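# Swap scanner reel onto label-down pile, place new reel

## Task

Take the reel that sits on the scanner's glass and set it on top of the pile of reels lying label-down, without flipping it. Then take the uppermost reel from the stack of label-up reels, turn it over, and lay it flat on the glass with its label facing down. Both grippers must have released their reels at the end.

## Robot and tools

ROBOT. Two 6-joint arms, left_arm and right_arm, each with a two-finger parallel gripper. Base (URDF root) poses in the scene frame: left_arm at (+0.024, +0.278, 0) m, quat_wxyz (+0.997, 0, 0, +0.075); right_arm at (+0.003, -0.375, 0) m, quat_wxyz (+0.996, 0, 0, -0.085). Joint ranges in rad, base to hand: waist -2.618 to 3.054, shoulder 0.000 to 3.142, elbow 0.000 to 3.142, wrist pitch -1.571 to 1.571, wrist yaw -1.571 to 1.571, wrist roll -2.094 to 2.094. Elbows never fully straighten.

FRAMES. Scene frame: origin on the tabletop midway between the arms, +z up, +x out across the table, left_arm on the +y side. The names left and right do not tell you which side of a picture something is on. Gripper frame: fingers extend along its +z, and they open and close along its y. end_effector_position is the midpoint between the finger pads, roughly 1 cm short of the tips.

ROW LAYOUT (used by both motion tools). One flat list of 14 numbers, each in [-1, 1]: left_arm dx, dy, dz, rx, ry, rz, opening, then right_arm in the same order. dx..rz are an offset, not a pose: a displacement of that gripper expressed in the gripper's own axes. Scale: 1.0 equals 0.6 m for dx/dy/dz and 180 degrees for rotation; rx, ry, rz form a single rotation vector. opening is absolute: +1 is fully open (0.094 m), -1 closed.

execute_actions(actions). actions is a list of up to 15 actions; each action is a table of up to 15 rows, each row applied for one 1/30 s control step, so one action spans 15 steps (0.5 s); if fewer rows are given, the final row repeats. Every row in an action is measured from the gripper's measured pose at the start of that action (for a call's first action, the last pose a result reported), not from the row before. An empty list just returns current state and images. Per step, the commanded pose is clipped to 70 mm and 16 degrees from the measured pose, and the arm then continues at most to that clipped pose, so long offsets need several actions.

move(target, speed, blocking). target is one 14-number row as above, offsets taken from the pose in the latest result that showed one. Each gripper follows a straight line; all arms finish together after 0.5 to 10 s (cut off at 10 s, possibly short). Rotation takes the shorter direction. speed: top path speed in m/s, 0.002 to 0.5, default 0.25; turning allowed up to twice that in rad/s. The opening is sent when the move begins. Paths ignore obstacles and the other arm; actual speed can exceed the setting, especially with a near-straight arm. Faster contact strikes harder, and aiming deeper beyond the contact presses harder. The result adds a move: line giving the ending (done, off_target, moving, held, fault) and limits (paced = pose sent was clipped; held = a check blocked some steps, after which the arm may surge) plus each gripper's distance from its target. If only one arm is named, the other finished at rest. blocking=false returns after 0.5 s while motion continues; before another move or execute_actions, call wait or stop until a result shows it ended.

wait(seconds): 0 to 10; arms hold their last command; returns early when a running move ends. stop(): brakes the running move (needs room, more when fast); fingers keep moving. zoom_image(camera, region): camera is cam_left_wrist or cam_right_wrist; region [x0, y0, x1, y1] in image pixels, origin top-left, at most 504 by 504. read_manual(section): only "licences"; no motion. finished_scene(scene): irreversibly ends the current scene, given by its number, after the last command is held; the goal must be met and remain so.

RESULTS. State line: left_arm … | right_arm …, each gripper's position (m) and quat_wxyz in the scene frame; reported position may be off, more at long reach. Hand target lines show where the controller currently drives each gripper. grip_measured is the finger opening on the command scale; the last Joint positions value is the opening in metres; each gripper may read up to about 1 mm off, consistently. Joint torques are whole drive outputs with offsets and noise, nonzero even in free air. A pose unreachable line means the clearance check altered or blocked that arm's command. FAULT lines mark an arm stop. MOTOR HOT appears from 75 °C; at 90 °C that arm halts for 10 s; at 100 °C its motors and gripper go limp and it falls.

CAMERAS. cam_left_wrist and cam_right_wrist, both 504x504, mounted on the wrists; calibration gives K, distortion D and T_world_to_cam (world to camera, metres), with small per-scene errors.

PRACTICE. Arms tend to finish a centimetre or more low and can sag under zero offsets; to hold an arm, send the correction back to its desired pose in the first call of a reply and zeros afterwards, aiming higher if it still droops. To grip, command an opening about 0.03 below grip_measured (less for a lighter hold); pad force is roughly 50 to 62 N, weaker on parts under about 2 mm thick. Brief tugs on held parts or pushes on loose ones may occur. Avoid knocking anything off the table (that fails the task), letting the arms collide or press each other, dropping reels, slamming into surfaces and pushing hard. The robot keeps executing your last command while you compose the next.

Each tool is called after ">>>" as name(argument=value, ...), one argument or row to a line, values as JSON.

## Session

>>> execute_actions(
  actions=[],
)

Scene clock: 0.00 s.
left_arm: end_effector_position=(+0.4730, +0.3279, +0.3458) grip_measured=+1.000 end_effector_quat_wxyz=(+0.460, -0.223, +0.650, -0.562) | right_arm: end_effector_position=(+0.2796, -0.3546, +0.3392) grip_measured=+1.000 end_effector_quat_wxyz=(+0.453, -0.247, +0.726, -0.454)
Joint positions: left_arm=[ 0.295  1.549  1.094  0.556  0.997 -1.301  0.094] | right_arm=[ 0.85   0.871  0.945 -0.481  1.107 -0.747  0.094]
Joint velocities: left_arm=[-0.017 -0.027 -0.037  0.11   0.007 -0.095  0.   ] | right_arm=[ 0.007  0.007 -0.022 -0.051 -0.007 -0.007  0.   ]
Joint torques (N m, as the arm reports them, + toward a larger angle): no reading
Hand target (left_arm): +0.471, +0.327, +0.354; +0.469, -0.215, +0.649, -0.560
Hand target (right_arm): +0.278, -0.356, +0.342; +0.456, -0.241, +0.727, -0.454

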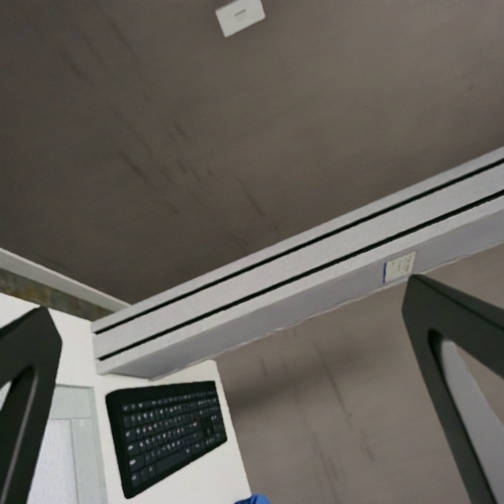

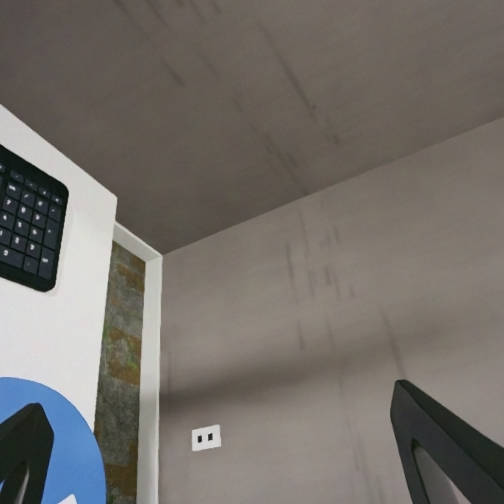

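>>> move(
  target=[0.33,-0.06,-0.13,-0.406,0.332,0.161,1,0,0,0,-0.319,0.318,0.173,1],
)

Scene clock: 19.60 s.
left_arm: end_effector_position=(+0.3129, +0.1948, +0.3022) grip_measured=+1.000 end_effector_quat_wxyz=(+0.184, -0.009, +0.981, -0.067) | right_arm: end_effector_position=(+0.2786, -0.3535, +0.3366) grip_measured=+1.000 end_effector_quat_wxyz=(+0.265, -0.015, +0.964, -0.000)
Joint positions: left_arm=[-0.418  1.506  1.901 -1.573  0.027 -0.291  0.094] | right_arm=[ 0.272  1.366  1.883 -1.553  0.045  0.059  0.094]
Joint velocities: left_arm=[-0.007 -0.022 -0.027  0.095  0.007  0.007  0.   ] | right_arm=[-0.002 -0.012 -0.002 -0.051 -0.081 -0.051  0.   ]
Joint torques (N m, as the arm reports them, + toward a larger angle): left_arm=[-0.61 -6.21  4.77  0.93 -0.15 -0.1 ] | right_arm=[-0.5  -2.24  8.85  0.9  -0.02  0.05]
Hand target (left_arm): +0.305, +0.197, +0.303; +0.184, -0.010, +0.981, -0.062
Hand target (right_arm): +0.280, -0.354, +0.338; +0.262, -0.009, +0.965, +0.005
Off the commanded pose (left_arm): 0.011 m, 23 deg; orientation clipped at the last step of the last action.
Off the commanded pose (right_arm): 0.003 m, 31 deg; orientation clipped at the last step of the last action.
joint sent to its limit (left arm) — the command would take joint 4 (wrist pitch) past its lower limit, so that joint was sent only as far as its limit.
joint sent to its limit (right arm) — the command would take joint 4 (wrist pitch) past its lower limit, so that joint was sent only as far as its limit.
move: off_target (left_arm, right_arm); limits=paced
camera_calibration (this result's frames):
cam_left_wrist: T_world_to_cam=[[-0.0918464, -0.977685, 0.188937, 0.164157], [-0.967503, 0.132508, 0.215361, 0.234357], [-0.23559, -0.163017, -0.958083, 0.494304], [0, 0, 0, 1]] pos_world=[0.358271, 0.21002, 0.392097]
cam_right_wrist: T_world_to_cam=[[-0.0414401, -0.998001, 0.0477047, -0.368916], [-0.997774, 0.0388392, -0.0542147, 0.352634], [0.0522535, -0.0498451, -0.997389, 0.407328], [0, 0, 0, 1]] pos_world=[0.315277, -0.361572, 0.442982]

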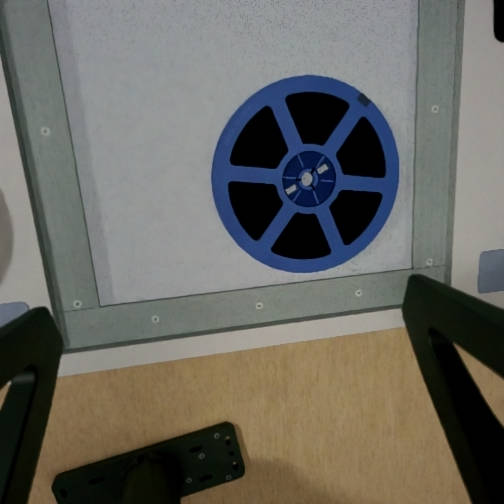

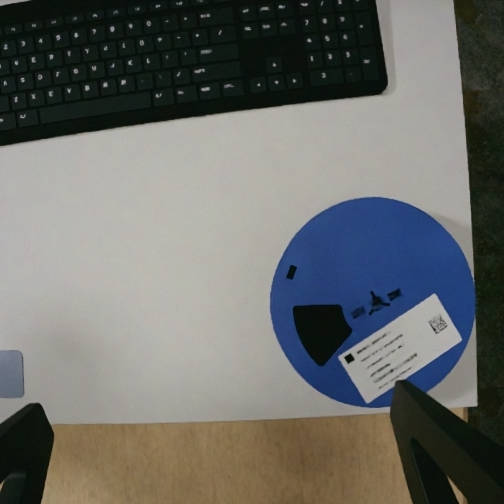

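>>> move(
  target=[-0.06,0.26,0.075,0,0,0,1,0,-0.2,0,0,0,0,1],
)

Scene clock: 34.03 s.
left_arm: end_effector_position=(+0.3617, +0.3460, +0.2476) grip_measured=+1.000 end_effector_quat_wxyz=(+0.169, -0.018, +0.983, -0.067) | right_arm: end_effector_position=(+0.2819, -0.4735, +0.3325) grip_measured=+1.000 end_effector_quat_wxyz=(+0.267, -0.012, +0.964, -0.012)
Joint positions: left_arm=[ 0.16   1.65   1.815 -1.444  0.224  0.24   0.094] | right_arm=[-0.308  1.447  1.928 -1.555 -0.223 -0.445  0.094]
Joint velocities: left_arm=[-0.002  0.017  0.002 -0.037 -0.037  0.066  0.   ] | right_arm=[-0.012 -0.017 -0.007  0.037 -0.037 -0.051  0.   ]
Joint torques (N m, as the arm reports them, + toward a larger angle): left_arm=[ 0.12 -6.97  8.26  1.    0.23  0.09] | right_arm=[-0.41 -3.94  9.11  0.87 -0.25 -0.03]
Hand target (left_arm): +0.366, +0.345, +0.257; +0.189, -0.009, +0.980, -0.069
Hand target (right_arm): +0.283, -0.473, +0.337; +0.272, -0.015, +0.962, -0.008
Off the commanded pose (left_arm): 0.006 m, 2 deg.
Off the commanded pose (right_arm): 0.005 m, 1 deg.
joint sent to its limit (right arm) — the command would take joint 4 (wrist pitch) past its lower limit, so that joint was sent only as far as its limit.
move: done
camera_calibration (this result's frames):
cam_left_wrist: T_world_to_cam=[[-0.0692332, -0.978234, 0.195616, 0.317171], [-0.962312, 0.11718, 0.245407, 0.269284], [-0.262988, -0.171254, -0.949479, 0.48871], [0, 0, 0, 1]] pos_world=[0.409619, 0.362406, 0.335892]
cam_right_wrist: T_world_to_cam=[[-0.0536376, -0.99618, 0.0689033, -0.491119], [-0.997031, 0.0496104, -0.0588852, 0.366787], [0.055242, -0.0718572, -0.995884, 0.38525], [0, 0, 0, 1]] pos_world=[0.318074, -0.479757, 0.439102]

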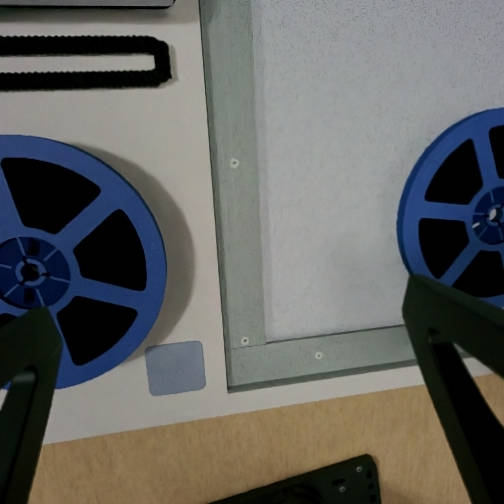

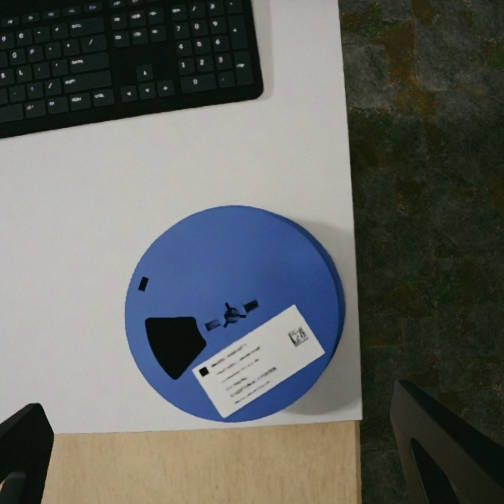

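>>> zoom_image(
  camera="cam_left_wrist",
  region=[0,120,250,400],
)

>>> zoom_image(
  camera="cam_right_wrist",
  region=[110,190,370,430],
)

Region (0, 120, 250, 400) of cam_left_wrist's 504x504 image, scaled by 1.800, with more detail than that image has; it fills the left 450 columns of this view, and the rest is white.

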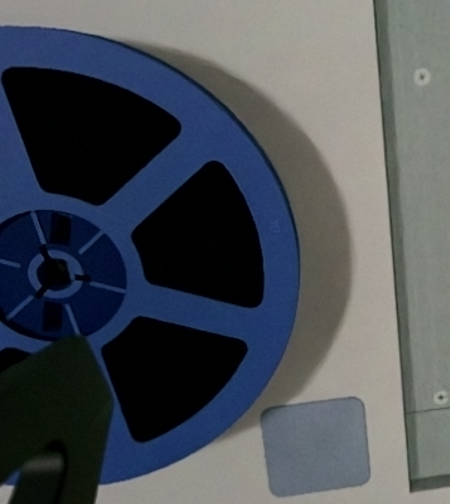

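Region (110, 190, 370, 430) of cam_right_wrist's 504x504 image, scaled by 1.938, with more detail than that image has; it fills the top 465 rows of this view, and the rest is white.

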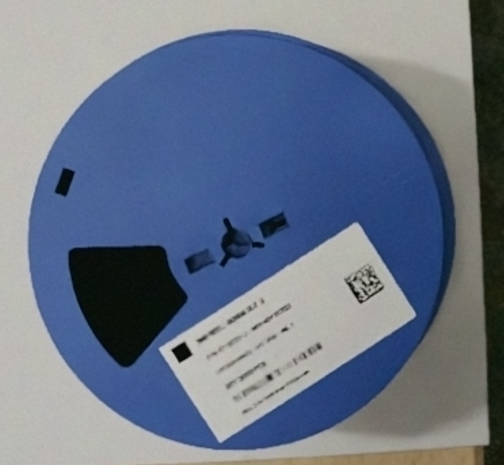

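>>> move(
  target=[0.125,-0.255,0.19,0,0,0,1,0,0,0,0,0,0,1],
)

>>> zoom_image(
  camera="cam_left_wrist",
  region=[100,0,504,400],
)

Scene clock: 118.30 s.
left_arm: end_effector_position=(+0.3298, +0.1787, +0.1296) grip_measured=+1.000 end_effector_quat_wxyz=(+0.150, -0.014, +0.986, -0.066) | right_arm: end_effector_position=(+0.2820, -0.4733, +0.3325) grip_measured=+1.000 end_effector_quat_wxyz=(+0.267, -0.013, +0.964, -0.012)
Joint positions: left_arm=[-0.45   1.458  1.154 -0.939  0.032 -0.333  0.094] | right_arm=[-0.308  1.447  1.928 -1.555 -0.224 -0.448  0.094]
Joint velocities: left_arm=[ 0.007  0.002  0.007  0.022 -0.066  0.007  0.   ] | right_arm=[ 0.002 -0.002  0.007  0.037 -0.095 -0.066  0.   ]
Joint torques (N m, as the arm reports them, + toward a larger angle): left_arm=[-0.37 -6.75  6.17  1.11 -0.11 -0.13] | right_arm=[ 0.05 -4.75  6.44  0.98 -0.09  0.03]
Hand target (left_arm): +0.330, +0.179, +0.133; +0.164, -0.018, +0.984, -0.064
Hand target (right_arm): +0.282, -0.474, +0.332; +0.267, -0.012, +0.964, -0.012
Off the commanded pose (left_arm): 0.009 m, 2 deg.
Off the commanded pose (right_arm): 0.000 m, 0 deg.
move: done
camera_calibration (this result's frames):
cam_left_wrist: T_world_to_cam=[[-0.0723071, -0.978229, 0.194527, 0.175457], [-0.950997, 0.126407, 0.28218, 0.276998], [-0.300626, -0.164591, -0.939433, 0.349552], [0, 0, 0, 1]] pos_world=[0.381196, 0.194155, 0.216087]
cam_right_wrist: T_world_to_cam=[[-0.0509981, -0.996322, 0.0688592, -0.491667], [-0.997127, 0.0469297, -0.0594612, 0.365824], [0.0560109, -0.0716937, -0.995853, 0.385165], [0, 0, 0, 1]] pos_world=[0.318125, -0.479412, 0.439176]

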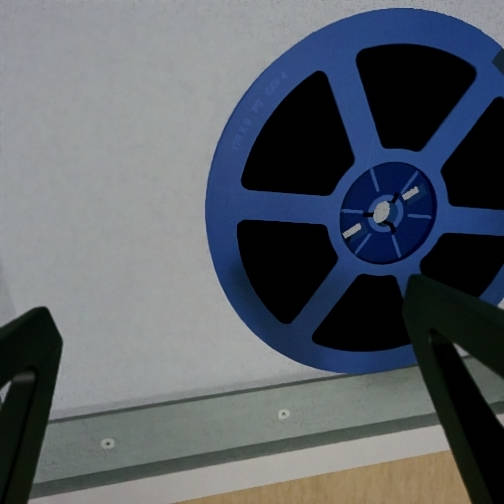

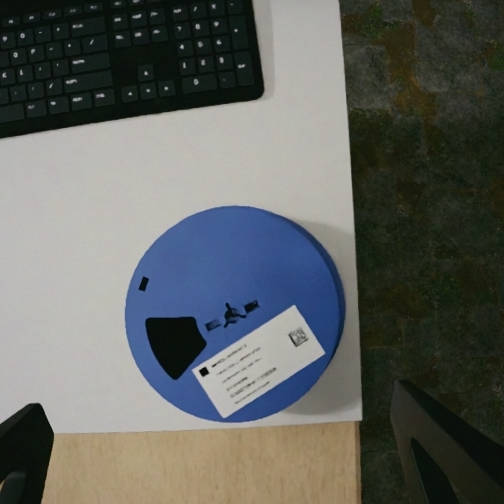

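Region (100, 0, 504, 400) of cam_left_wrist's 504x504 image, scaled by 1.248, with more detail than that image has; it fills the top 499 rows of this view, and the rest is white.

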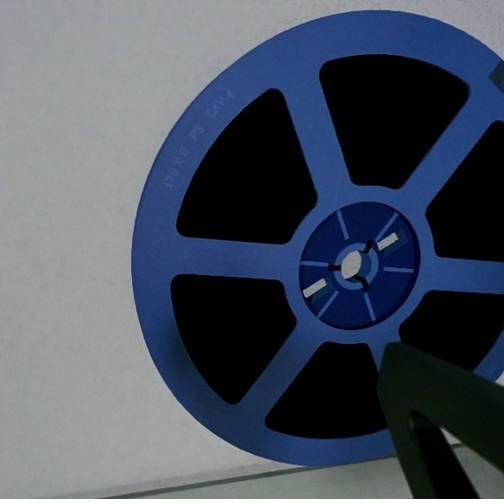

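>>> move(
  target=[0.068,0.002,0.075,-0.042,0.096,-0.13,-0.1,0,0,0,0,0,0,1],
)

Scene clock: 130.03 s.
left_arm: end_effector_position=(+0.3013, +0.1782, +0.0683) grip_measured=-0.098 end_effector_quat_wxyz=(-0.018, -0.213, +0.977, -0.025) | right_arm: end_effector_position=(+0.2820, -0.4733, +0.3325) grip_measured=+1.000 end_effector_quat_wxyz=(+0.267, -0.013, +0.964, -0.012)
Joint positions: left_arm=[-0.463  1.695  1.197 -1.079  0.06  -0.742  0.042] | right_arm=[-0.308  1.447  1.928 -1.555 -0.224 -0.448  0.094]
Joint velocities: left_arm=[ 0.017 -0.017  0.017 -0.066  0.007 -0.022 -0.002] | right_arm=[-0.027 -0.007 -0.007  0.007 -0.022 -0.125  0.   ]
Joint torques (N m, as the arm reports them, + toward a larger angle): left_arm=[-0.43 -6.41  9.75  0.11  0.07 -0.12] | right_arm=[ 0.01 -4.79  6.46  0.98 -0.11  0.02]
Hand target (left_arm): +0.305, +0.173, +0.075; -0.016, -0.215, +0.976, -0.031
Hand target (right_arm): +0.282, -0.473, +0.333; +0.267, -0.013, +0.964, -0.012
Off the commanded pose (left_arm): 0.009 m, 1 deg.
Off the commanded pose (right_arm): 0.000 m, 0 deg.
move: done
camera_calibration (this result's frames):
cam_left_wrist: T_world_to_cam=[[0.363539, -0.923069, 0.125627, 0.0484055], [-0.770113, -0.221903, 0.598068, 0.253247], [-0.524181, -0.314168, -0.791538, 0.367282], [0, 0, 0, 1]] pos_world=[0.369954, 0.216266, 0.133177]
cam_right_wrist: T_world_to_cam=[[-0.0509981, -0.996322, 0.0688592, -0.491667], [-0.997127, 0.0469297, -0.0594612, 0.365824], [0.0560109, -0.0716937, -0.995853, 0.385165], [0, 0, 0, 1]] pos_world=[0.318125, -0.479412, 0.439176]

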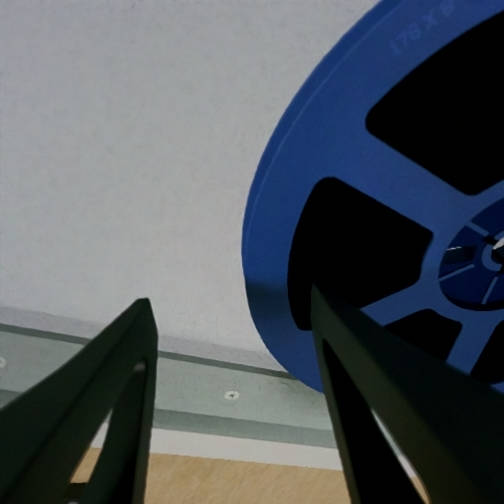

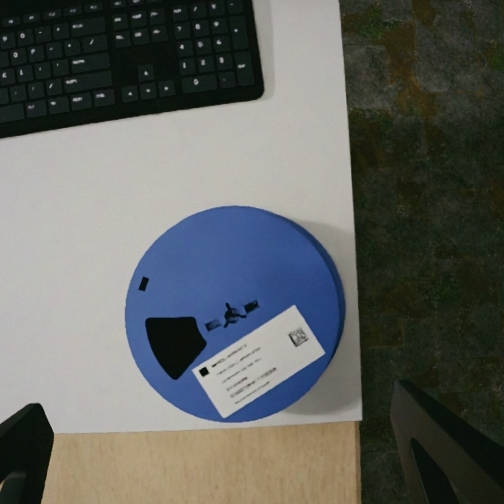

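>>> move(
  target=[0,-0.012,0.033,0,0,0,-0.1,0,0,0,0,0,0,1],
  speed=0.03,
)

Scene clock: 141.50 s.
left_arm: end_effector_position=(+0.3056, +0.1731, +0.0535) grip_measured=-0.098 end_effector_quat_wxyz=(-0.017, -0.212, +0.977, -0.025) | right_arm: end_effector_position=(+0.2820, -0.4733, +0.3325) grip_measured=+1.000 end_effector_quat_wxyz=(+0.267, -0.013, +0.964, -0.012)
Joint positions: left_arm=[-0.475  1.729  1.175 -1.02   0.061 -0.752  0.042] | right_arm=[-0.308  1.447  1.928 -1.555 -0.224 -0.448  0.094]
Joint velocities: left_arm=[ 0.002  0.012 -0.012 -0.007  0.081  0.066 -0.   ] | right_arm=[-0.002 -0.002 -0.012 -0.007  0.007 -0.066  0.   ]
Joint torques (N m, as the arm reports them, + toward a larger angle): left_arm=[-0.64 -6.45  5.25  0.44 -0.01 -0.13] | right_arm=[ 0.02 -4.72  6.46  0.98 -0.09  0.03]
Hand target (left_arm): +0.304, +0.171, +0.049; -0.018, -0.213, +0.977, -0.024
Hand target (right_arm): +0.282, -0.473, +0.333; +0.267, -0.013, +0.964, -0.012
Off the commanded pose (left_arm): 0.006 m, 0 deg.
Off the commanded pose (right_arm): 0.000 m, 0 deg.
move: done
camera_calibration (this result's frames):
cam_left_wrist: T_world_to_cam=[[0.362142, -0.923339, 0.127668, 0.0444069], [-0.771901, -0.22029, 0.596357, 0.264636], [-0.522516, -0.314512, -0.792502, 0.355791], [0, 0, 0, 1]] pos_world=[0.374098, 0.2112, 0.118478]
cam_right_wrist: T_world_to_cam=[[-0.0509981, -0.996322, 0.0688592, -0.491667], [-0.997127, 0.0469297, -0.0594612, 0.365824], [0.0560109, -0.0716937, -0.995853, 0.385165], [0, 0, 0, 1]] pos_world=[0.318125, -0.479412, 0.439176]

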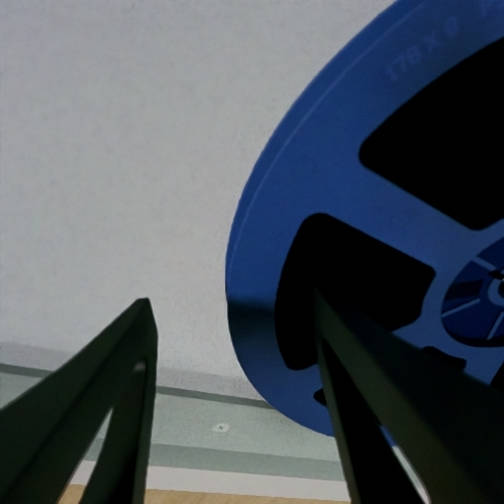

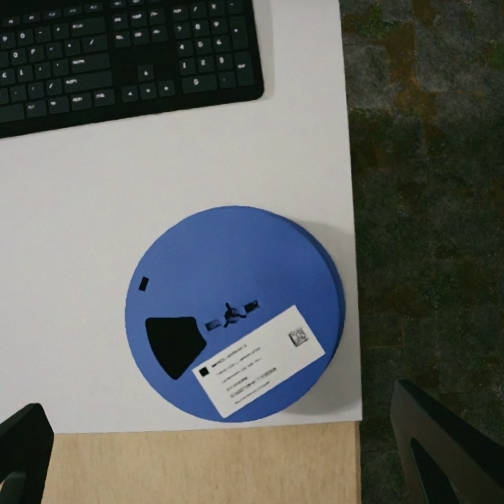

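>>> move(
  target=[0,0,0.028,0,0,0,-0.1,0,0,0,0,0,0,1],
  speed=0.02,
)

Scene clock: 146.77 s.
left_arm: end_effector_position=(+0.3076, +0.1724, +0.0486) grip_measured=-0.098 end_effector_quat_wxyz=(-0.010, -0.212, +0.977, -0.029) | right_arm: end_effector_position=(+0.2820, -0.4733, +0.3325) grip_measured=+1.000 end_effector_quat_wxyz=(+0.267, -0.013, +0.964, -0.012)
Joint positions: left_arm=[-0.475  1.73   1.156 -0.985  0.061 -0.752  0.042] | right_arm=[-0.308  1.447  1.928 -1.555 -0.224 -0.448  0.094]
Joint velocities: left_arm=[-0.002 -0.002 -0.002 -0.022  0.007 -0.051  0.   ] | right_arm=[-0.002 -0.012 -0.002  0.081 -0.066  0.037  0.   ]
Joint torques (N m, as the arm reports them, + toward a larger angle): left_arm=[-0.14 -5.4   3.94  0.66 -0.01 -0.05] | right_arm=[ 0.03 -4.78  6.4   0.98 -0.11  0.03]
Hand target (left_arm): +0.305, +0.173, +0.037; -0.017, -0.212, +0.977, -0.025
Hand target (right_arm): +0.282, -0.473, +0.333; +0.267, -0.013, +0.964, -0.012
Off the commanded pose (left_arm): 0.012 m, 1 deg.
Off the commanded pose (right_arm): 0.000 m, 0 deg.
move: off_target (left_arm)
camera_calibration (this result's frames):
cam_left_wrist: T_world_to_cam=[[0.360728, -0.922608, 0.136637, 0.0435104], [-0.779721, -0.21793, 0.586977, 0.27144], [-0.511772, -0.318278, -0.79799, 0.350406], [0, 0, 0, 1]] pos_world=[0.37528, 0.210824, 0.114347]
cam_right_wrist: T_world_to_cam=[[-0.0509981, -0.996322, 0.0688592, -0.491667], [-0.997127, 0.0469297, -0.0594612, 0.365824], [0.0560109, -0.0716937, -0.995853, 0.385165], [0, 0, 0, 1]] pos_world=[0.318125, -0.479412, 0.439176]

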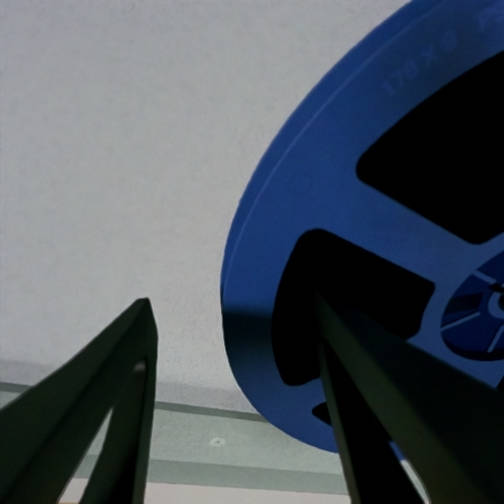

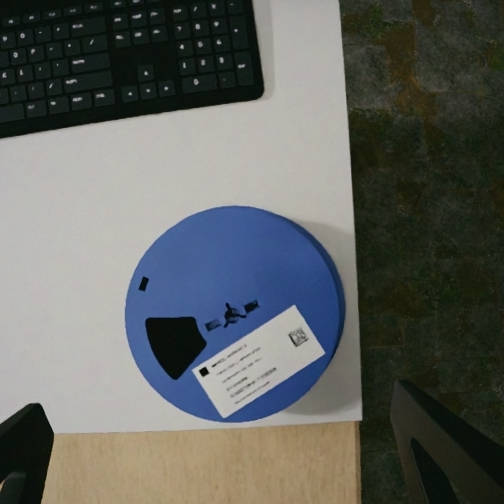

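Stopped at about z=0.049. Try closing.

>>> move(
  target=[0,0,0,0,0,0,-0.8,0,0,0,0,0,0,1],
  speed=0.02,
)

Scene clock: 151.07 s.
left_arm: end_effector_position=(+0.3088, +0.1693, +0.0489) grip_measured=-0.767 end_effector_quat_wxyz=(-0.011, -0.211, +0.977, -0.038) | right_arm: end_effector_position=(+0.2820, -0.4733, +0.3325) grip_measured=+1.000 end_effector_quat_wxyz=(+0.267, -0.013, +0.964, -0.012)
Joint positions: left_arm=[-0.475  1.73   1.156 -0.977  0.076 -0.75   0.011] | right_arm=[-0.308  1.447  1.928 -1.555 -0.224 -0.448  0.094]
Joint velocities: left_arm=[-0.012  0.017  0.017  0.037  0.051 -0.022 -0.002] | right_arm=[-0.027 -0.012 -0.007  0.007 -0.051 -0.007  0.   ]
Joint torques (N m, as the arm reports them, + toward a larger angle): left_arm=[ 0.03 -6.91  6.53  0.25 -0.13 -0.05] | right_arm=[ 0.05 -4.81  6.42  0.98 -0.1   0.01]
Hand target (left_arm): +0.308, +0.172, +0.049; -0.011, -0.212, +0.977, -0.029
Hand target (right_arm): +0.282, -0.473, +0.333; +0.267, -0.013, +0.964, -0.012
Off the commanded pose (left_arm): 0.003 m, 1 deg.
Off the commanded pose (right_arm): 0.000 m, 0 deg.
move: done
camera_calibration (this result's frames):
cam_left_wrist: T_world_to_cam=[[0.357914, -0.92108, 0.153328, 0.039944], [-0.782241, -0.206099, 0.587896, 0.270236], [-0.509899, -0.330356, -0.794272, 0.351429], [0, 0, 0, 1]] pos_world=[0.376286, 0.208583, 0.114135]
cam_right_wrist: T_world_to_cam=[[-0.0509981, -0.996322, 0.0688592, -0.491667], [-0.997127, 0.0469297, -0.0594612, 0.365824], [0.0560109, -0.0716937, -0.995853, 0.385165], [0, 0, 0, 1]] pos_world=[0.318125, -0.479412, 0.439176]

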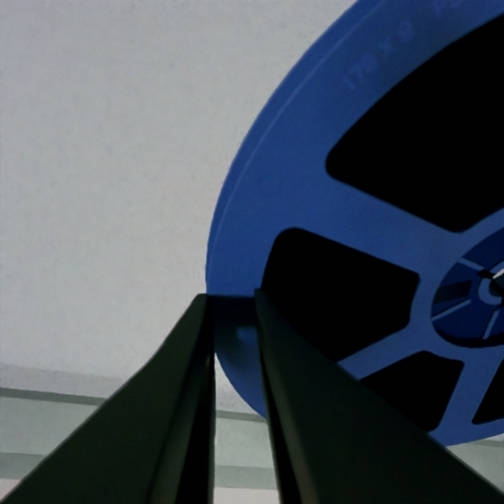

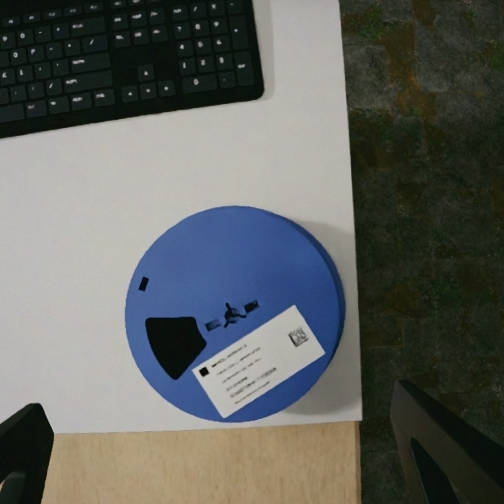

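>>> move(
  target=[0,0,-0.1,0,0,0,-0.8,0,0,0,0,0,0,1],
  speed=0.04,
)

Scene clock: 156.33 s.
left_arm: end_effector_position=(+0.3033, +0.1716, +0.0946) grip_measured=-0.798 end_effector_quat_wxyz=(-0.025, -0.211, +0.977, -0.028) | right_arm: end_effector_position=(+0.2820, -0.4733, +0.3325) grip_measured=+1.000 end_effector_quat_wxyz=(+0.267, -0.013, +0.964, -0.012)
Joint positions: left_arm=[-0.474  1.698  1.306 -1.194  0.074 -0.749  0.009] | right_arm=[-0.308  1.447  1.928 -1.555 -0.224 -0.448  0.094]
Joint velocities: left_arm=[ 0.007  0.002 -0.017 -0.022  0.081 -0.007 -0.001] | right_arm=[-0.002 -0.007  0.017  0.007 -0.066  0.051  0.   ]
Joint torques (N m, as the arm reports them, + toward a larger angle): left_arm=[ 0.76 -8.7   9.5   0.12  0.02  0.09] | right_arm=[ 0.03 -4.81  6.46  0.99 -0.11  0.01]
Hand target (left_arm): +0.308, +0.173, +0.108; -0.010, -0.211, +0.977, -0.038
Hand target (right_arm): +0.282, -0.473, +0.333; +0.267, -0.013, +0.964, -0.012
Off the commanded pose (left_arm): 0.015 m, 2 deg.
Off the commanded pose (right_arm): 0.000 m, 0 deg.
move: off_target (left_arm)
camera_calibration (this result's frames):
cam_left_wrist: T_world_to_cam=[[0.362154, -0.922981, 0.130192, 0.0383058], [-0.76294, -0.213275, 0.610276, 0.232789], [-0.535507, -0.320343, -0.781417, 0.390587], [0, 0, 0, 1]] pos_world=[0.372893, 0.210125, 0.158158]
cam_right_wrist: T_world_to_cam=[[-0.0509981, -0.996322, 0.0688592, -0.491667], [-0.997127, 0.0469297, -0.0594612, 0.365824], [0.0560109, -0.0716937, -0.995853, 0.385165], [0, 0, 0, 1]] pos_world=[0.318125, -0.479412, 0.439176]

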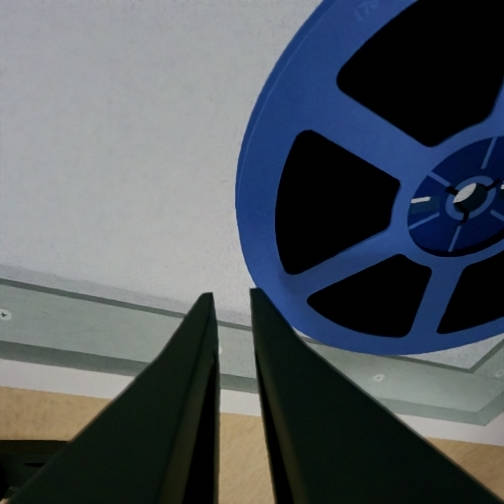

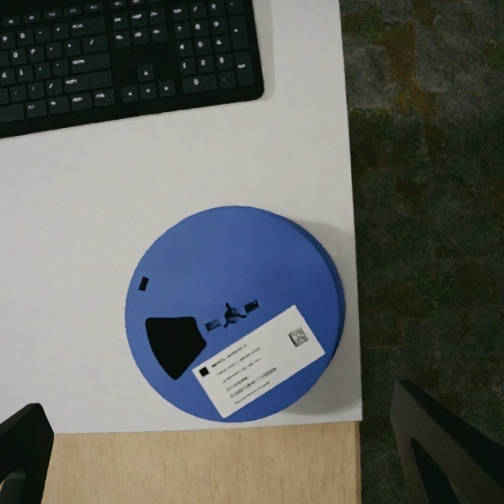

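>>> move(
  target=[-0.006,-0.128,0,0,0,0,0.9,0,0,0,0,0,0,1],
  speed=0.1,
)

>>> move(
  target=[0,0,0.045,0,0,0,0.9,0,0,0,0,0,0,1],
  speed=0.04,
)

Scene clock: 168.00 s.
left_arm: end_effector_position=(+0.3357, +0.1065, +0.0915) grip_measured=+0.898 end_effector_quat_wxyz=(-0.027, -0.208, +0.977, -0.025) | right_arm: end_effector_position=(+0.2820, -0.4733, +0.3325) grip_measured=+1.000 end_effector_quat_wxyz=(+0.267, -0.013, +0.964, -0.012)
Joint positions: left_arm=[-0.619  1.911  1.559 -1.23   0.074 -0.888  0.089] | right_arm=[-0.308  1.447  1.928 -1.555 -0.224 -0.448  0.094]
Joint velocities: left_arm=[ 0.002  0.012 -0.002 -0.022 -0.007 -0.022  0.   ] | right_arm=[-0.022  0.002 -0.002  0.066  0.022  0.037  0.   ]
Joint torques (N m, as the arm reports them, + toward a larger angle): left_arm=[-0.3  -8.5   9.61  0.1   0.01 -0.11] | right_arm=[ 0.05 -4.74  6.41  0.99 -0.1   0.01]
Hand target (left_arm): +0.337, +0.104, +0.097; -0.026, -0.211, +0.977, -0.027
Hand target (right_arm): +0.282, -0.473, +0.333; +0.267, -0.013, +0.964, -0.012
Off the commanded pose (left_arm): 0.008 m, 1 deg.
Off the commanded pose (right_arm): 0.000 m, 0 deg.
move: done
camera_calibration (this result's frames):
cam_left_wrist: T_world_to_cam=[[0.35718, -0.925706, 0.12446, -0.030612], [-0.760979, -0.211142, 0.613457, 0.244353], [-0.541602, -0.313826, -0.779859, 0.385895], [0, 0, 0, 1]] pos_world=[0.405883, 0.144359, 0.154853]
cam_right_wrist: T_world_to_cam=[[-0.0509981, -0.996322, 0.0688592, -0.491667], [-0.997127, 0.0469297, -0.0594612, 0.365824], [0.0560109, -0.0716937, -0.995853, 0.385165], [0, 0, 0, 1]] pos_world=[0.318125, -0.479412, 0.439176]

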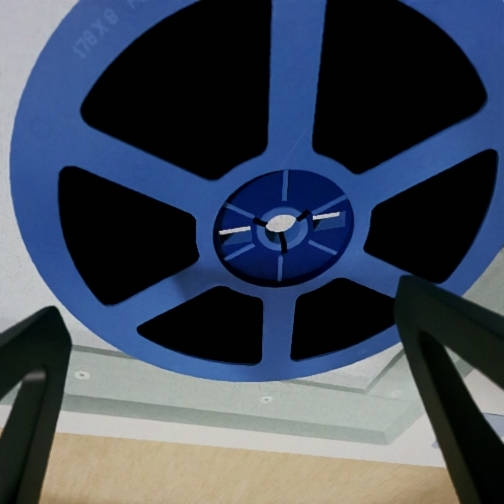

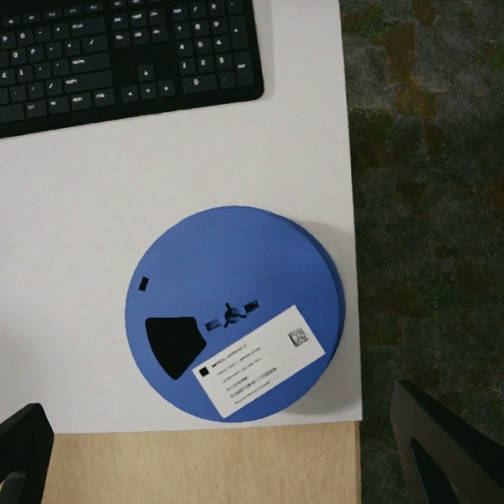

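Scene clock: 169.07 s.
left_arm: end_effector_position=(+0.3356, +0.1066, +0.0684) grip_measured=+0.898 end_effector_quat_wxyz=(-0.028, -0.208, +0.977, -0.025) | right_arm: end_effector_position=(+0.2820, -0.4733, +0.3325) grip_measured=+1.000 end_effector_quat_wxyz=(+0.267, -0.013, +0.964, -0.012)
Joint positions: left_arm=[-0.619  1.925  1.486 -1.143  0.074 -0.888  0.089] | right_arm=[-0.308  1.447  1.928 -1.555 -0.224 -0.448  0.094]
Joint velocities: left_arm=[ 0.007  0.017 -0.007  0.037 -0.066 -0.007  0.001] | right_arm=[ 0.007  0.002 -0.017 -0.037  0.007  0.037  0.   ]
Joint torques (N m, as the arm reports them, + toward a larger angle): left_arm=[-0.27 -8.62  5.4   0.41 -0.01 -0.07] | right_arm=[ 0.03 -4.72  6.47  0.99 -0.11  0.03]
Hand target (left_arm): +0.335, +0.105, +0.065; -0.027, -0.208, +0.977, -0.025
Hand target (right_arm): +0.282, -0.473, +0.333; +0.267, -0.013, +0.964, -0.012
Off the commanded pose (left_arm): 0.004 m, 0 deg.
Off the commanded pose (right_arm): 0.000 m, 0 deg.
move: done
camera_calibration (this result's frames):
cam_left_wrist: T_world_to_cam=[[0.357265, -0.925749, 0.123898, -0.027641], [-0.760562, -0.211354, 0.613902, 0.258328], [-0.542133, -0.313557, -0.779598, 0.367957], [0, 0, 0, 1]] pos_world=[0.405831, 0.144385, 0.131695]
cam_right_wrist: T_world_to_cam=[[-0.0509981, -0.996322, 0.0688592, -0.491667], [-0.997127, 0.0469297, -0.0594612, 0.365824], [0.0560109, -0.0716937, -0.995853, 0.385165], [0, 0, 0, 1]] pos_world=[0.318125, -0.479412, 0.439176]

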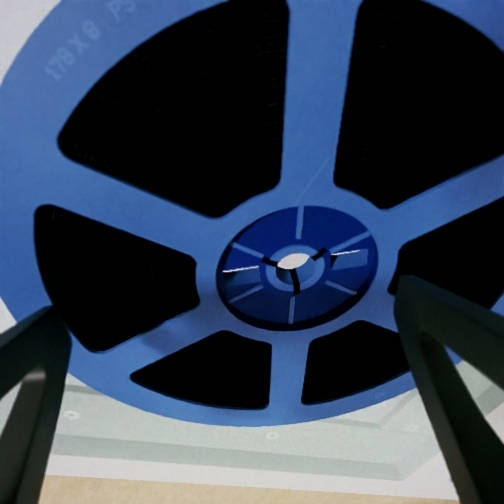

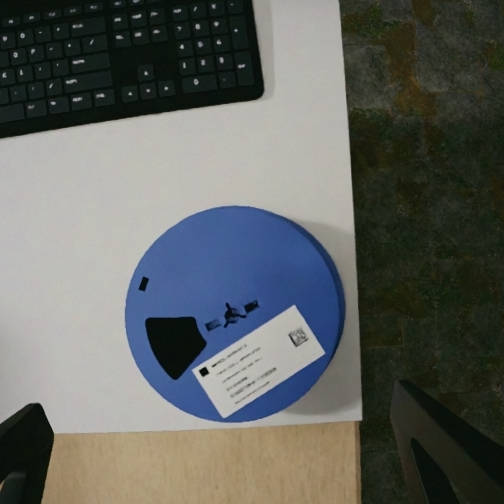

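>>> move(
  target=[-0.008,-0.028,0,0,0,0,0.9,0,0,0,0,0,0,1],
  speed=0.05,
)

>>> move(
  target=[0,0,0.045,0,0,0,0.9,0,0,0,0,0,0,1],
  speed=0.02,
)

Scene clock: 179.07 s.
left_arm: end_effector_position=(+0.3453, +0.0973, +0.0639) grip_measured=+0.898 end_effector_quat_wxyz=(-0.028, -0.207, +0.978, -0.025) | right_arm: end_effector_position=(+0.2820, -0.4733, +0.3325) grip_measured=+1.000 end_effector_quat_wxyz=(+0.267, -0.013, +0.964, -0.012)
Joint positions: left_arm=[-0.63   1.979  1.543 -1.147  0.074 -0.897  0.089] | right_arm=[-0.308  1.447  1.928 -1.555 -0.224 -0.448  0.094]
Joint velocities: left_arm=[ 0.002  0.002 -0.032  0.037 -0.051  0.007  0.001] | right_arm=[ 0.022 -0.007 -0.012 -0.007  0.037 -0.051  0.   ]
Joint torques (N m, as the arm reports them, + toward a larger angle): left_arm=[-0.54 -8.91  9.47  0.08  0.   -0.14] | right_arm=[ 0.05 -4.79  6.46  0.98 -0.11  0.03]
Hand target (left_arm): +0.347, +0.093, +0.069; -0.027, -0.208, +0.977, -0.025
Hand target (right_arm): +0.282, -0.473, +0.333; +0.267, -0.013, +0.964, -0.012
Off the commanded pose (left_arm): 0.006 m, 0 deg.
Off the commanded pose (right_arm): 0.000 m, 0 deg.
move: done
camera_calibration (this result's frames):
cam_left_wrist: T_world_to_cam=[[0.355311, -0.926683, 0.122526, -0.038347], [-0.760112, -0.210146, 0.614872, 0.266194], [-0.544044, -0.311604, -0.77905, 0.367212], [0, 0, 0, 1]] pos_world=[0.415742, 0.134829, 0.1271]
cam_right_wrist: T_world_to_cam=[[-0.0509981, -0.996322, 0.0688592, -0.491667], [-0.997127, 0.0469297, -0.0594612, 0.365824], [0.0560109, -0.0716937, -0.995853, 0.385165], [0, 0, 0, 1]] pos_world=[0.318125, -0.479412, 0.439176]

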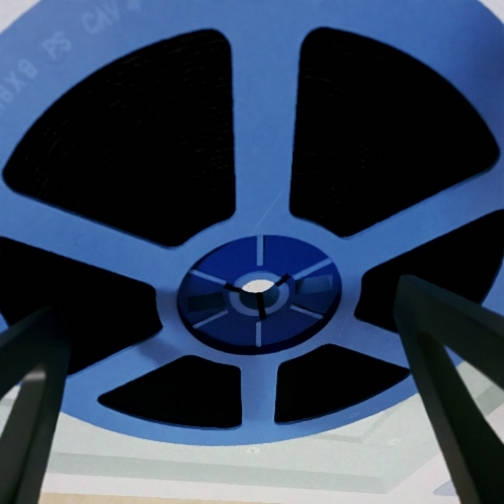

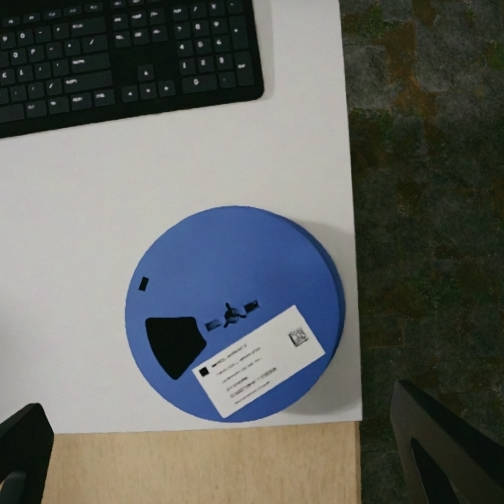

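Scene clock: 180.63 s.
left_arm: end_effector_position=(+0.3455, +0.0972, +0.0517) grip_measured=+0.898 end_effector_quat_wxyz=(-0.027, -0.207, +0.978, -0.026) | right_arm: end_effector_position=(+0.2820, -0.4733, +0.3325) grip_measured=+1.000 end_effector_quat_wxyz=(+0.267, -0.013, +0.964, -0.012)
Joint positions: left_arm=[-0.63   1.985  1.502 -1.096  0.074 -0.897  0.089] | right_arm=[-0.308  1.447  1.928 -1.555 -0.224 -0.448  0.094]
Joint velocities: left_arm=[ 0.002  0.007  0.012  0.051 -0.037  0.022 -0.001] | right_arm=[ 0.007 -0.017 -0.002 -0.007 -0.022 -0.037  0.   ]
Joint torques (N m, as the arm reports them, + toward a larger angle): left_arm=[-0.25 -8.01  3.12  0.78  0.   -0.06] | right_arm=[ 0.06 -4.78  6.4   0.97 -0.12  0.03]
Hand target (left_arm): +0.344, +0.096, +0.037; -0.029, -0.207, +0.978, -0.024
Hand target (right_arm): +0.282, -0.473, +0.333; +0.267, -0.013, +0.964, -0.012
Off the commanded pose (left_arm): 0.015 m, 0 deg.
Off the commanded pose (right_arm): 0.000 m, 0 deg.
move: off_target (left_arm)
camera_calibration (this result's frames):
cam_left_wrist: T_world_to_cam=[[0.354806, -0.926421, 0.125924, -0.036997], [-0.762605, -0.208851, 0.612222, 0.274627], [-0.540876, -0.31325, -0.780595, 0.35694], [0, 0, 0, 1]] pos_world=[0.415619, 0.134893, 0.115152]
cam_right_wrist: T_world_to_cam=[[-0.0509981, -0.996322, 0.0688592, -0.491667], [-0.997127, 0.0469297, -0.0594612, 0.365824], [0.0560109, -0.0716937, -0.995853, 0.385165], [0, 0, 0, 1]] pos_world=[0.318125, -0.479412, 0.439176]

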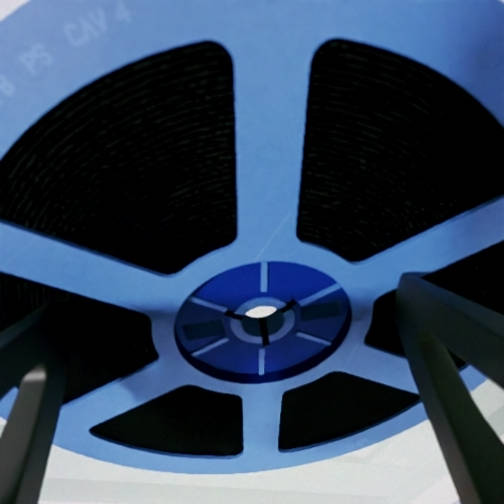

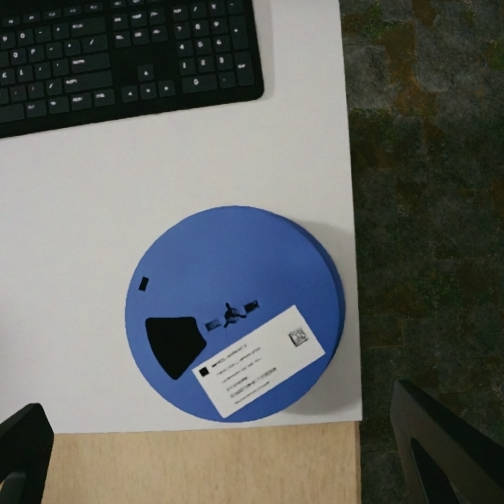

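>>> move(
  target=[0.012,-0.013,-0.012,0,0,0,0.9,0,0,0,0,0,0,1],
  speed=0.03,
)

>>> move(
  target=[0,0,0.03,0,0,0,0.9,0,0,0,0,0,0,1],
  speed=0.02,
)

>>> move(
  target=[0,0,0.01,0,0,0,0.2,0,0,0,0,0,0,1],
  speed=0.02,
)

Scene clock: 189.33 s.
left_arm: end_effector_position=(+0.3414, +0.0936, +0.0521) grip_measured=+0.898 end_effector_quat_wxyz=(-0.027, -0.206, +0.978, -0.020) | right_arm: end_effector_position=(+0.2820, -0.4733, +0.3325) grip_measured=+1.000 end_effector_quat_wxyz=(+0.267, -0.013, +0.964, -0.012)
Joint positions: left_arm=[-0.648  1.985  1.504 -1.105  0.066 -0.913  0.089] | right_arm=[-0.308  1.447  1.928 -1.555 -0.224 -0.448  0.094]
Joint velocities: left_arm=[-0.002 -0.002 -0.017  0.007 -0.037 -0.051 -0.001] | right_arm=[ 0.002 -0.007  0.012  0.022 -0.007 -0.022  0.   ]
Joint torques (N m, as the arm reports them, + toward a larger angle): left_arm=[-0.65 -9.57  9.29  0.09  0.07 -0.16] | right_arm=[ 0.03 -4.78  6.44  0.99 -0.11  0.01]
Hand target (left_arm): +0.342, +0.088, +0.060; -0.026, -0.207, +0.978, -0.026
Hand target (right_arm): +0.282, -0.473, +0.333; +0.267, -0.013, +0.964, -0.012
Off the commanded pose (left_arm): 0.010 m, 1 deg.
Off the commanded pose (right_arm): 0.000 m, 0 deg.
move: done
camera_calibration (this result's frames):
cam_left_wrist: T_world_to_cam=[[0.353313, -0.928525, 0.114067, -0.0376373], [-0.760977, -0.214334, 0.612352, 0.270485], [-0.544136, -0.303154, -0.782313, 0.354165], [0, 0, 0, 1]] pos_world=[0.411844, 0.130393, 0.115729]
cam_right_wrist: T_world_to_cam=[[-0.0509981, -0.996322, 0.0688592, -0.491667], [-0.997127, 0.0469297, -0.0594612, 0.365824], [0.0560109, -0.0716937, -0.995853, 0.385165], [0, 0, 0, 1]] pos_world=[0.318125, -0.479412, 0.439176]

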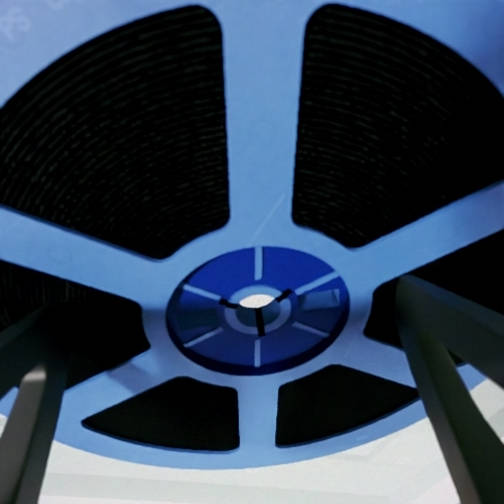

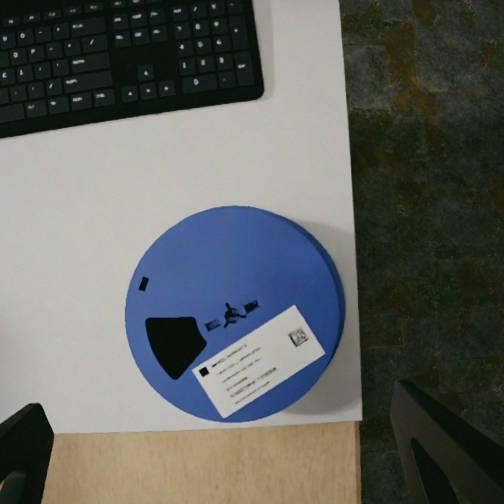

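Scene clock: 190.47 s.
left_arm: end_effector_position=(+0.3420, +0.0932, +0.0511) grip_measured=+0.898 end_effector_quat_wxyz=(-0.026, -0.206, +0.978, -0.021) | right_arm: end_effector_position=(+0.2820, -0.4733, +0.3325) grip_measured=+1.000 end_effector_quat_wxyz=(+0.267, -0.013, +0.964, -0.012)
Joint positions: left_arm=[-0.648  1.985  1.5   -1.097  0.066 -0.913  0.089] | right_arm=[-0.308  1.447  1.928 -1.555 -0.224 -0.448  0.094]
Joint velocities: left_arm=[ 0.007 -0.012  0.007 -0.037 -0.022  0.007 -0.   ] | right_arm=[ 0.012 -0.022 -0.002  0.022 -0.037 -0.022  0.   ]
Joint torques (N m, as the arm reports them, + toward a larger angle): left_arm=[-0.13 -8.06  2.18  0.87  0.   -0.05] | right_arm=[ 0.07 -4.83  6.43  0.96 -0.1   0.  ]
Hand target (left_arm): +0.340, +0.093, +0.035; -0.028, -0.206, +0.978, -0.019
Hand target (right_arm): +0.282, -0.473, +0.333; +0.267, -0.013, +0.964, -0.012
Off the commanded pose (left_arm): 0.017 m, 0 deg.
Off the commanded pose (right_arm): 0.000 m, 0 deg.
move: off_target (left_arm)
camera_calibration (this result's frames):
cam_left_wrist: T_world_to_cam=[[0.352926, -0.928315, 0.11694, -0.038074], [-0.763027, -0.213222, 0.610186, 0.272223], [-0.54151, -0.304578, -0.783581, 0.352881], [0, 0, 0, 1]] pos_world=[0.412239, 0.130179, 0.114857]
cam_right_wrist: T_world_to_cam=[[-0.0509981, -0.996322, 0.0688592, -0.491667], [-0.997127, 0.0469297, -0.0594612, 0.365824], [0.0560109, -0.0716937, -0.995853, 0.385165], [0, 0, 0, 1]] pos_world=[0.318125, -0.479412, 0.439176]

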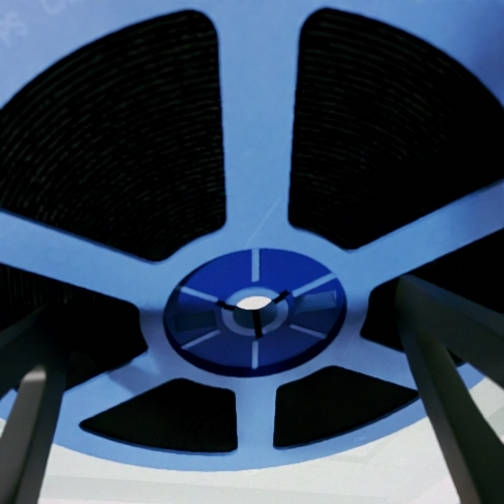

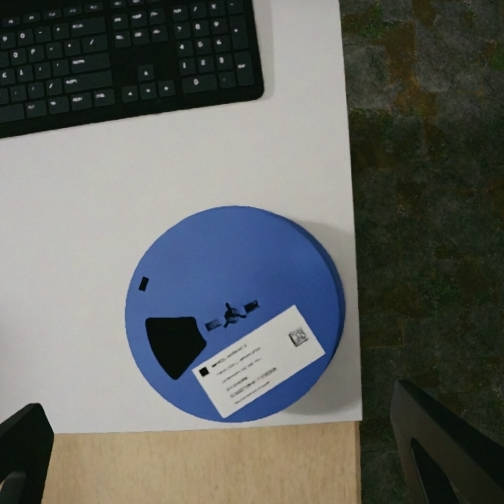

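Scene clock: 191.17 s.
left_arm: end_effector_position=(+0.3429, +0.0918, +0.0515) grip_measured=+0.202 end_effector_quat_wxyz=(-0.024, -0.206, +0.978, -0.025) | right_arm: end_effector_position=(+0.2820, -0.4733, +0.3325) grip_measured=+1.000 end_effector_quat_wxyz=(+0.267, -0.013, +0.964, -0.012)
Joint positions: left_arm=[-0.648  1.984  1.5   -1.091  0.07  -0.913  0.056] | right_arm=[-0.308  1.447  1.928 -1.555 -0.224 -0.448  0.094]
Joint velocities: left_arm=[ 0.012 -0.007 -0.012 -0.051 -0.007 -0.022  0.001] | right_arm=[ 0.002  0.012  0.012 -0.066 -0.037 -0.022  0.   ]
Joint torques (N m, as the arm reports them, + toward a larger angle): left_arm=[-0.03 -8.83  4.98  0.46 -0.04 -0.03] | right_arm=[ 0.06 -4.78  6.42  0.98 -0.11  0.03]
Hand target (left_arm): +0.342, +0.093, +0.045; -0.026, -0.206, +0.978, -0.021
Hand target (right_arm): +0.282, -0.473, +0.333; +0.267, -0.013, +0.964, -0.012
Off the commanded pose (left_arm): 0.007 m, 0 deg.
Off the commanded pose (right_arm): 0.000 m, 0 deg.
move: done
camera_calibration (this result's frames):
cam_left_wrist: T_world_to_cam=[[0.352494, -0.927419, 0.12507, -0.0401337], [-0.765367, -0.208802, 0.608782, 0.272826], [-0.538481, -0.310316, -0.783417, 0.352774], [0, 0, 0, 1]] pos_world=[0.412921, 0.129217, 0.115298]
cam_right_wrist: T_world_to_cam=[[-0.0509981, -0.996322, 0.0688592, -0.491667], [-0.997127, 0.0469297, -0.0594612, 0.365824], [0.0560109, -0.0716937, -0.995853, 0.385165], [0, 0, 0, 1]] pos_world=[0.318125, -0.479412, 0.439176]

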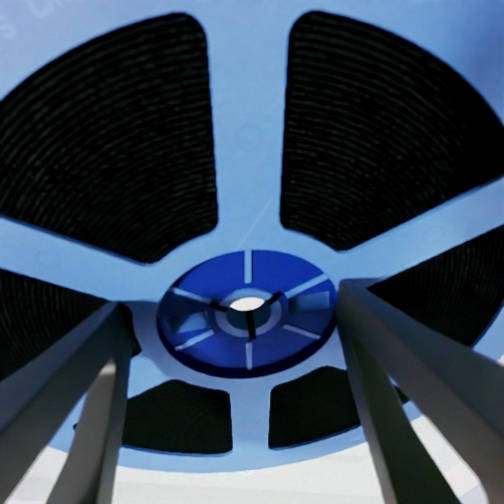

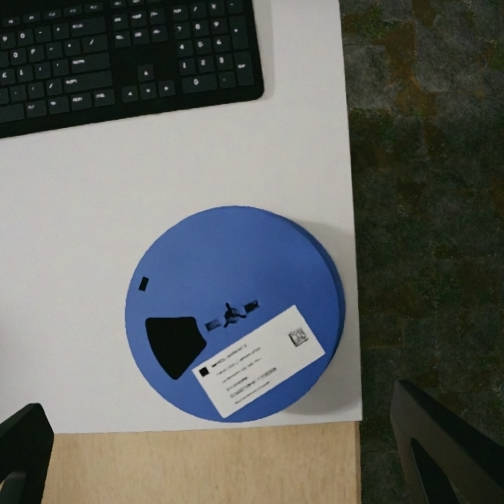

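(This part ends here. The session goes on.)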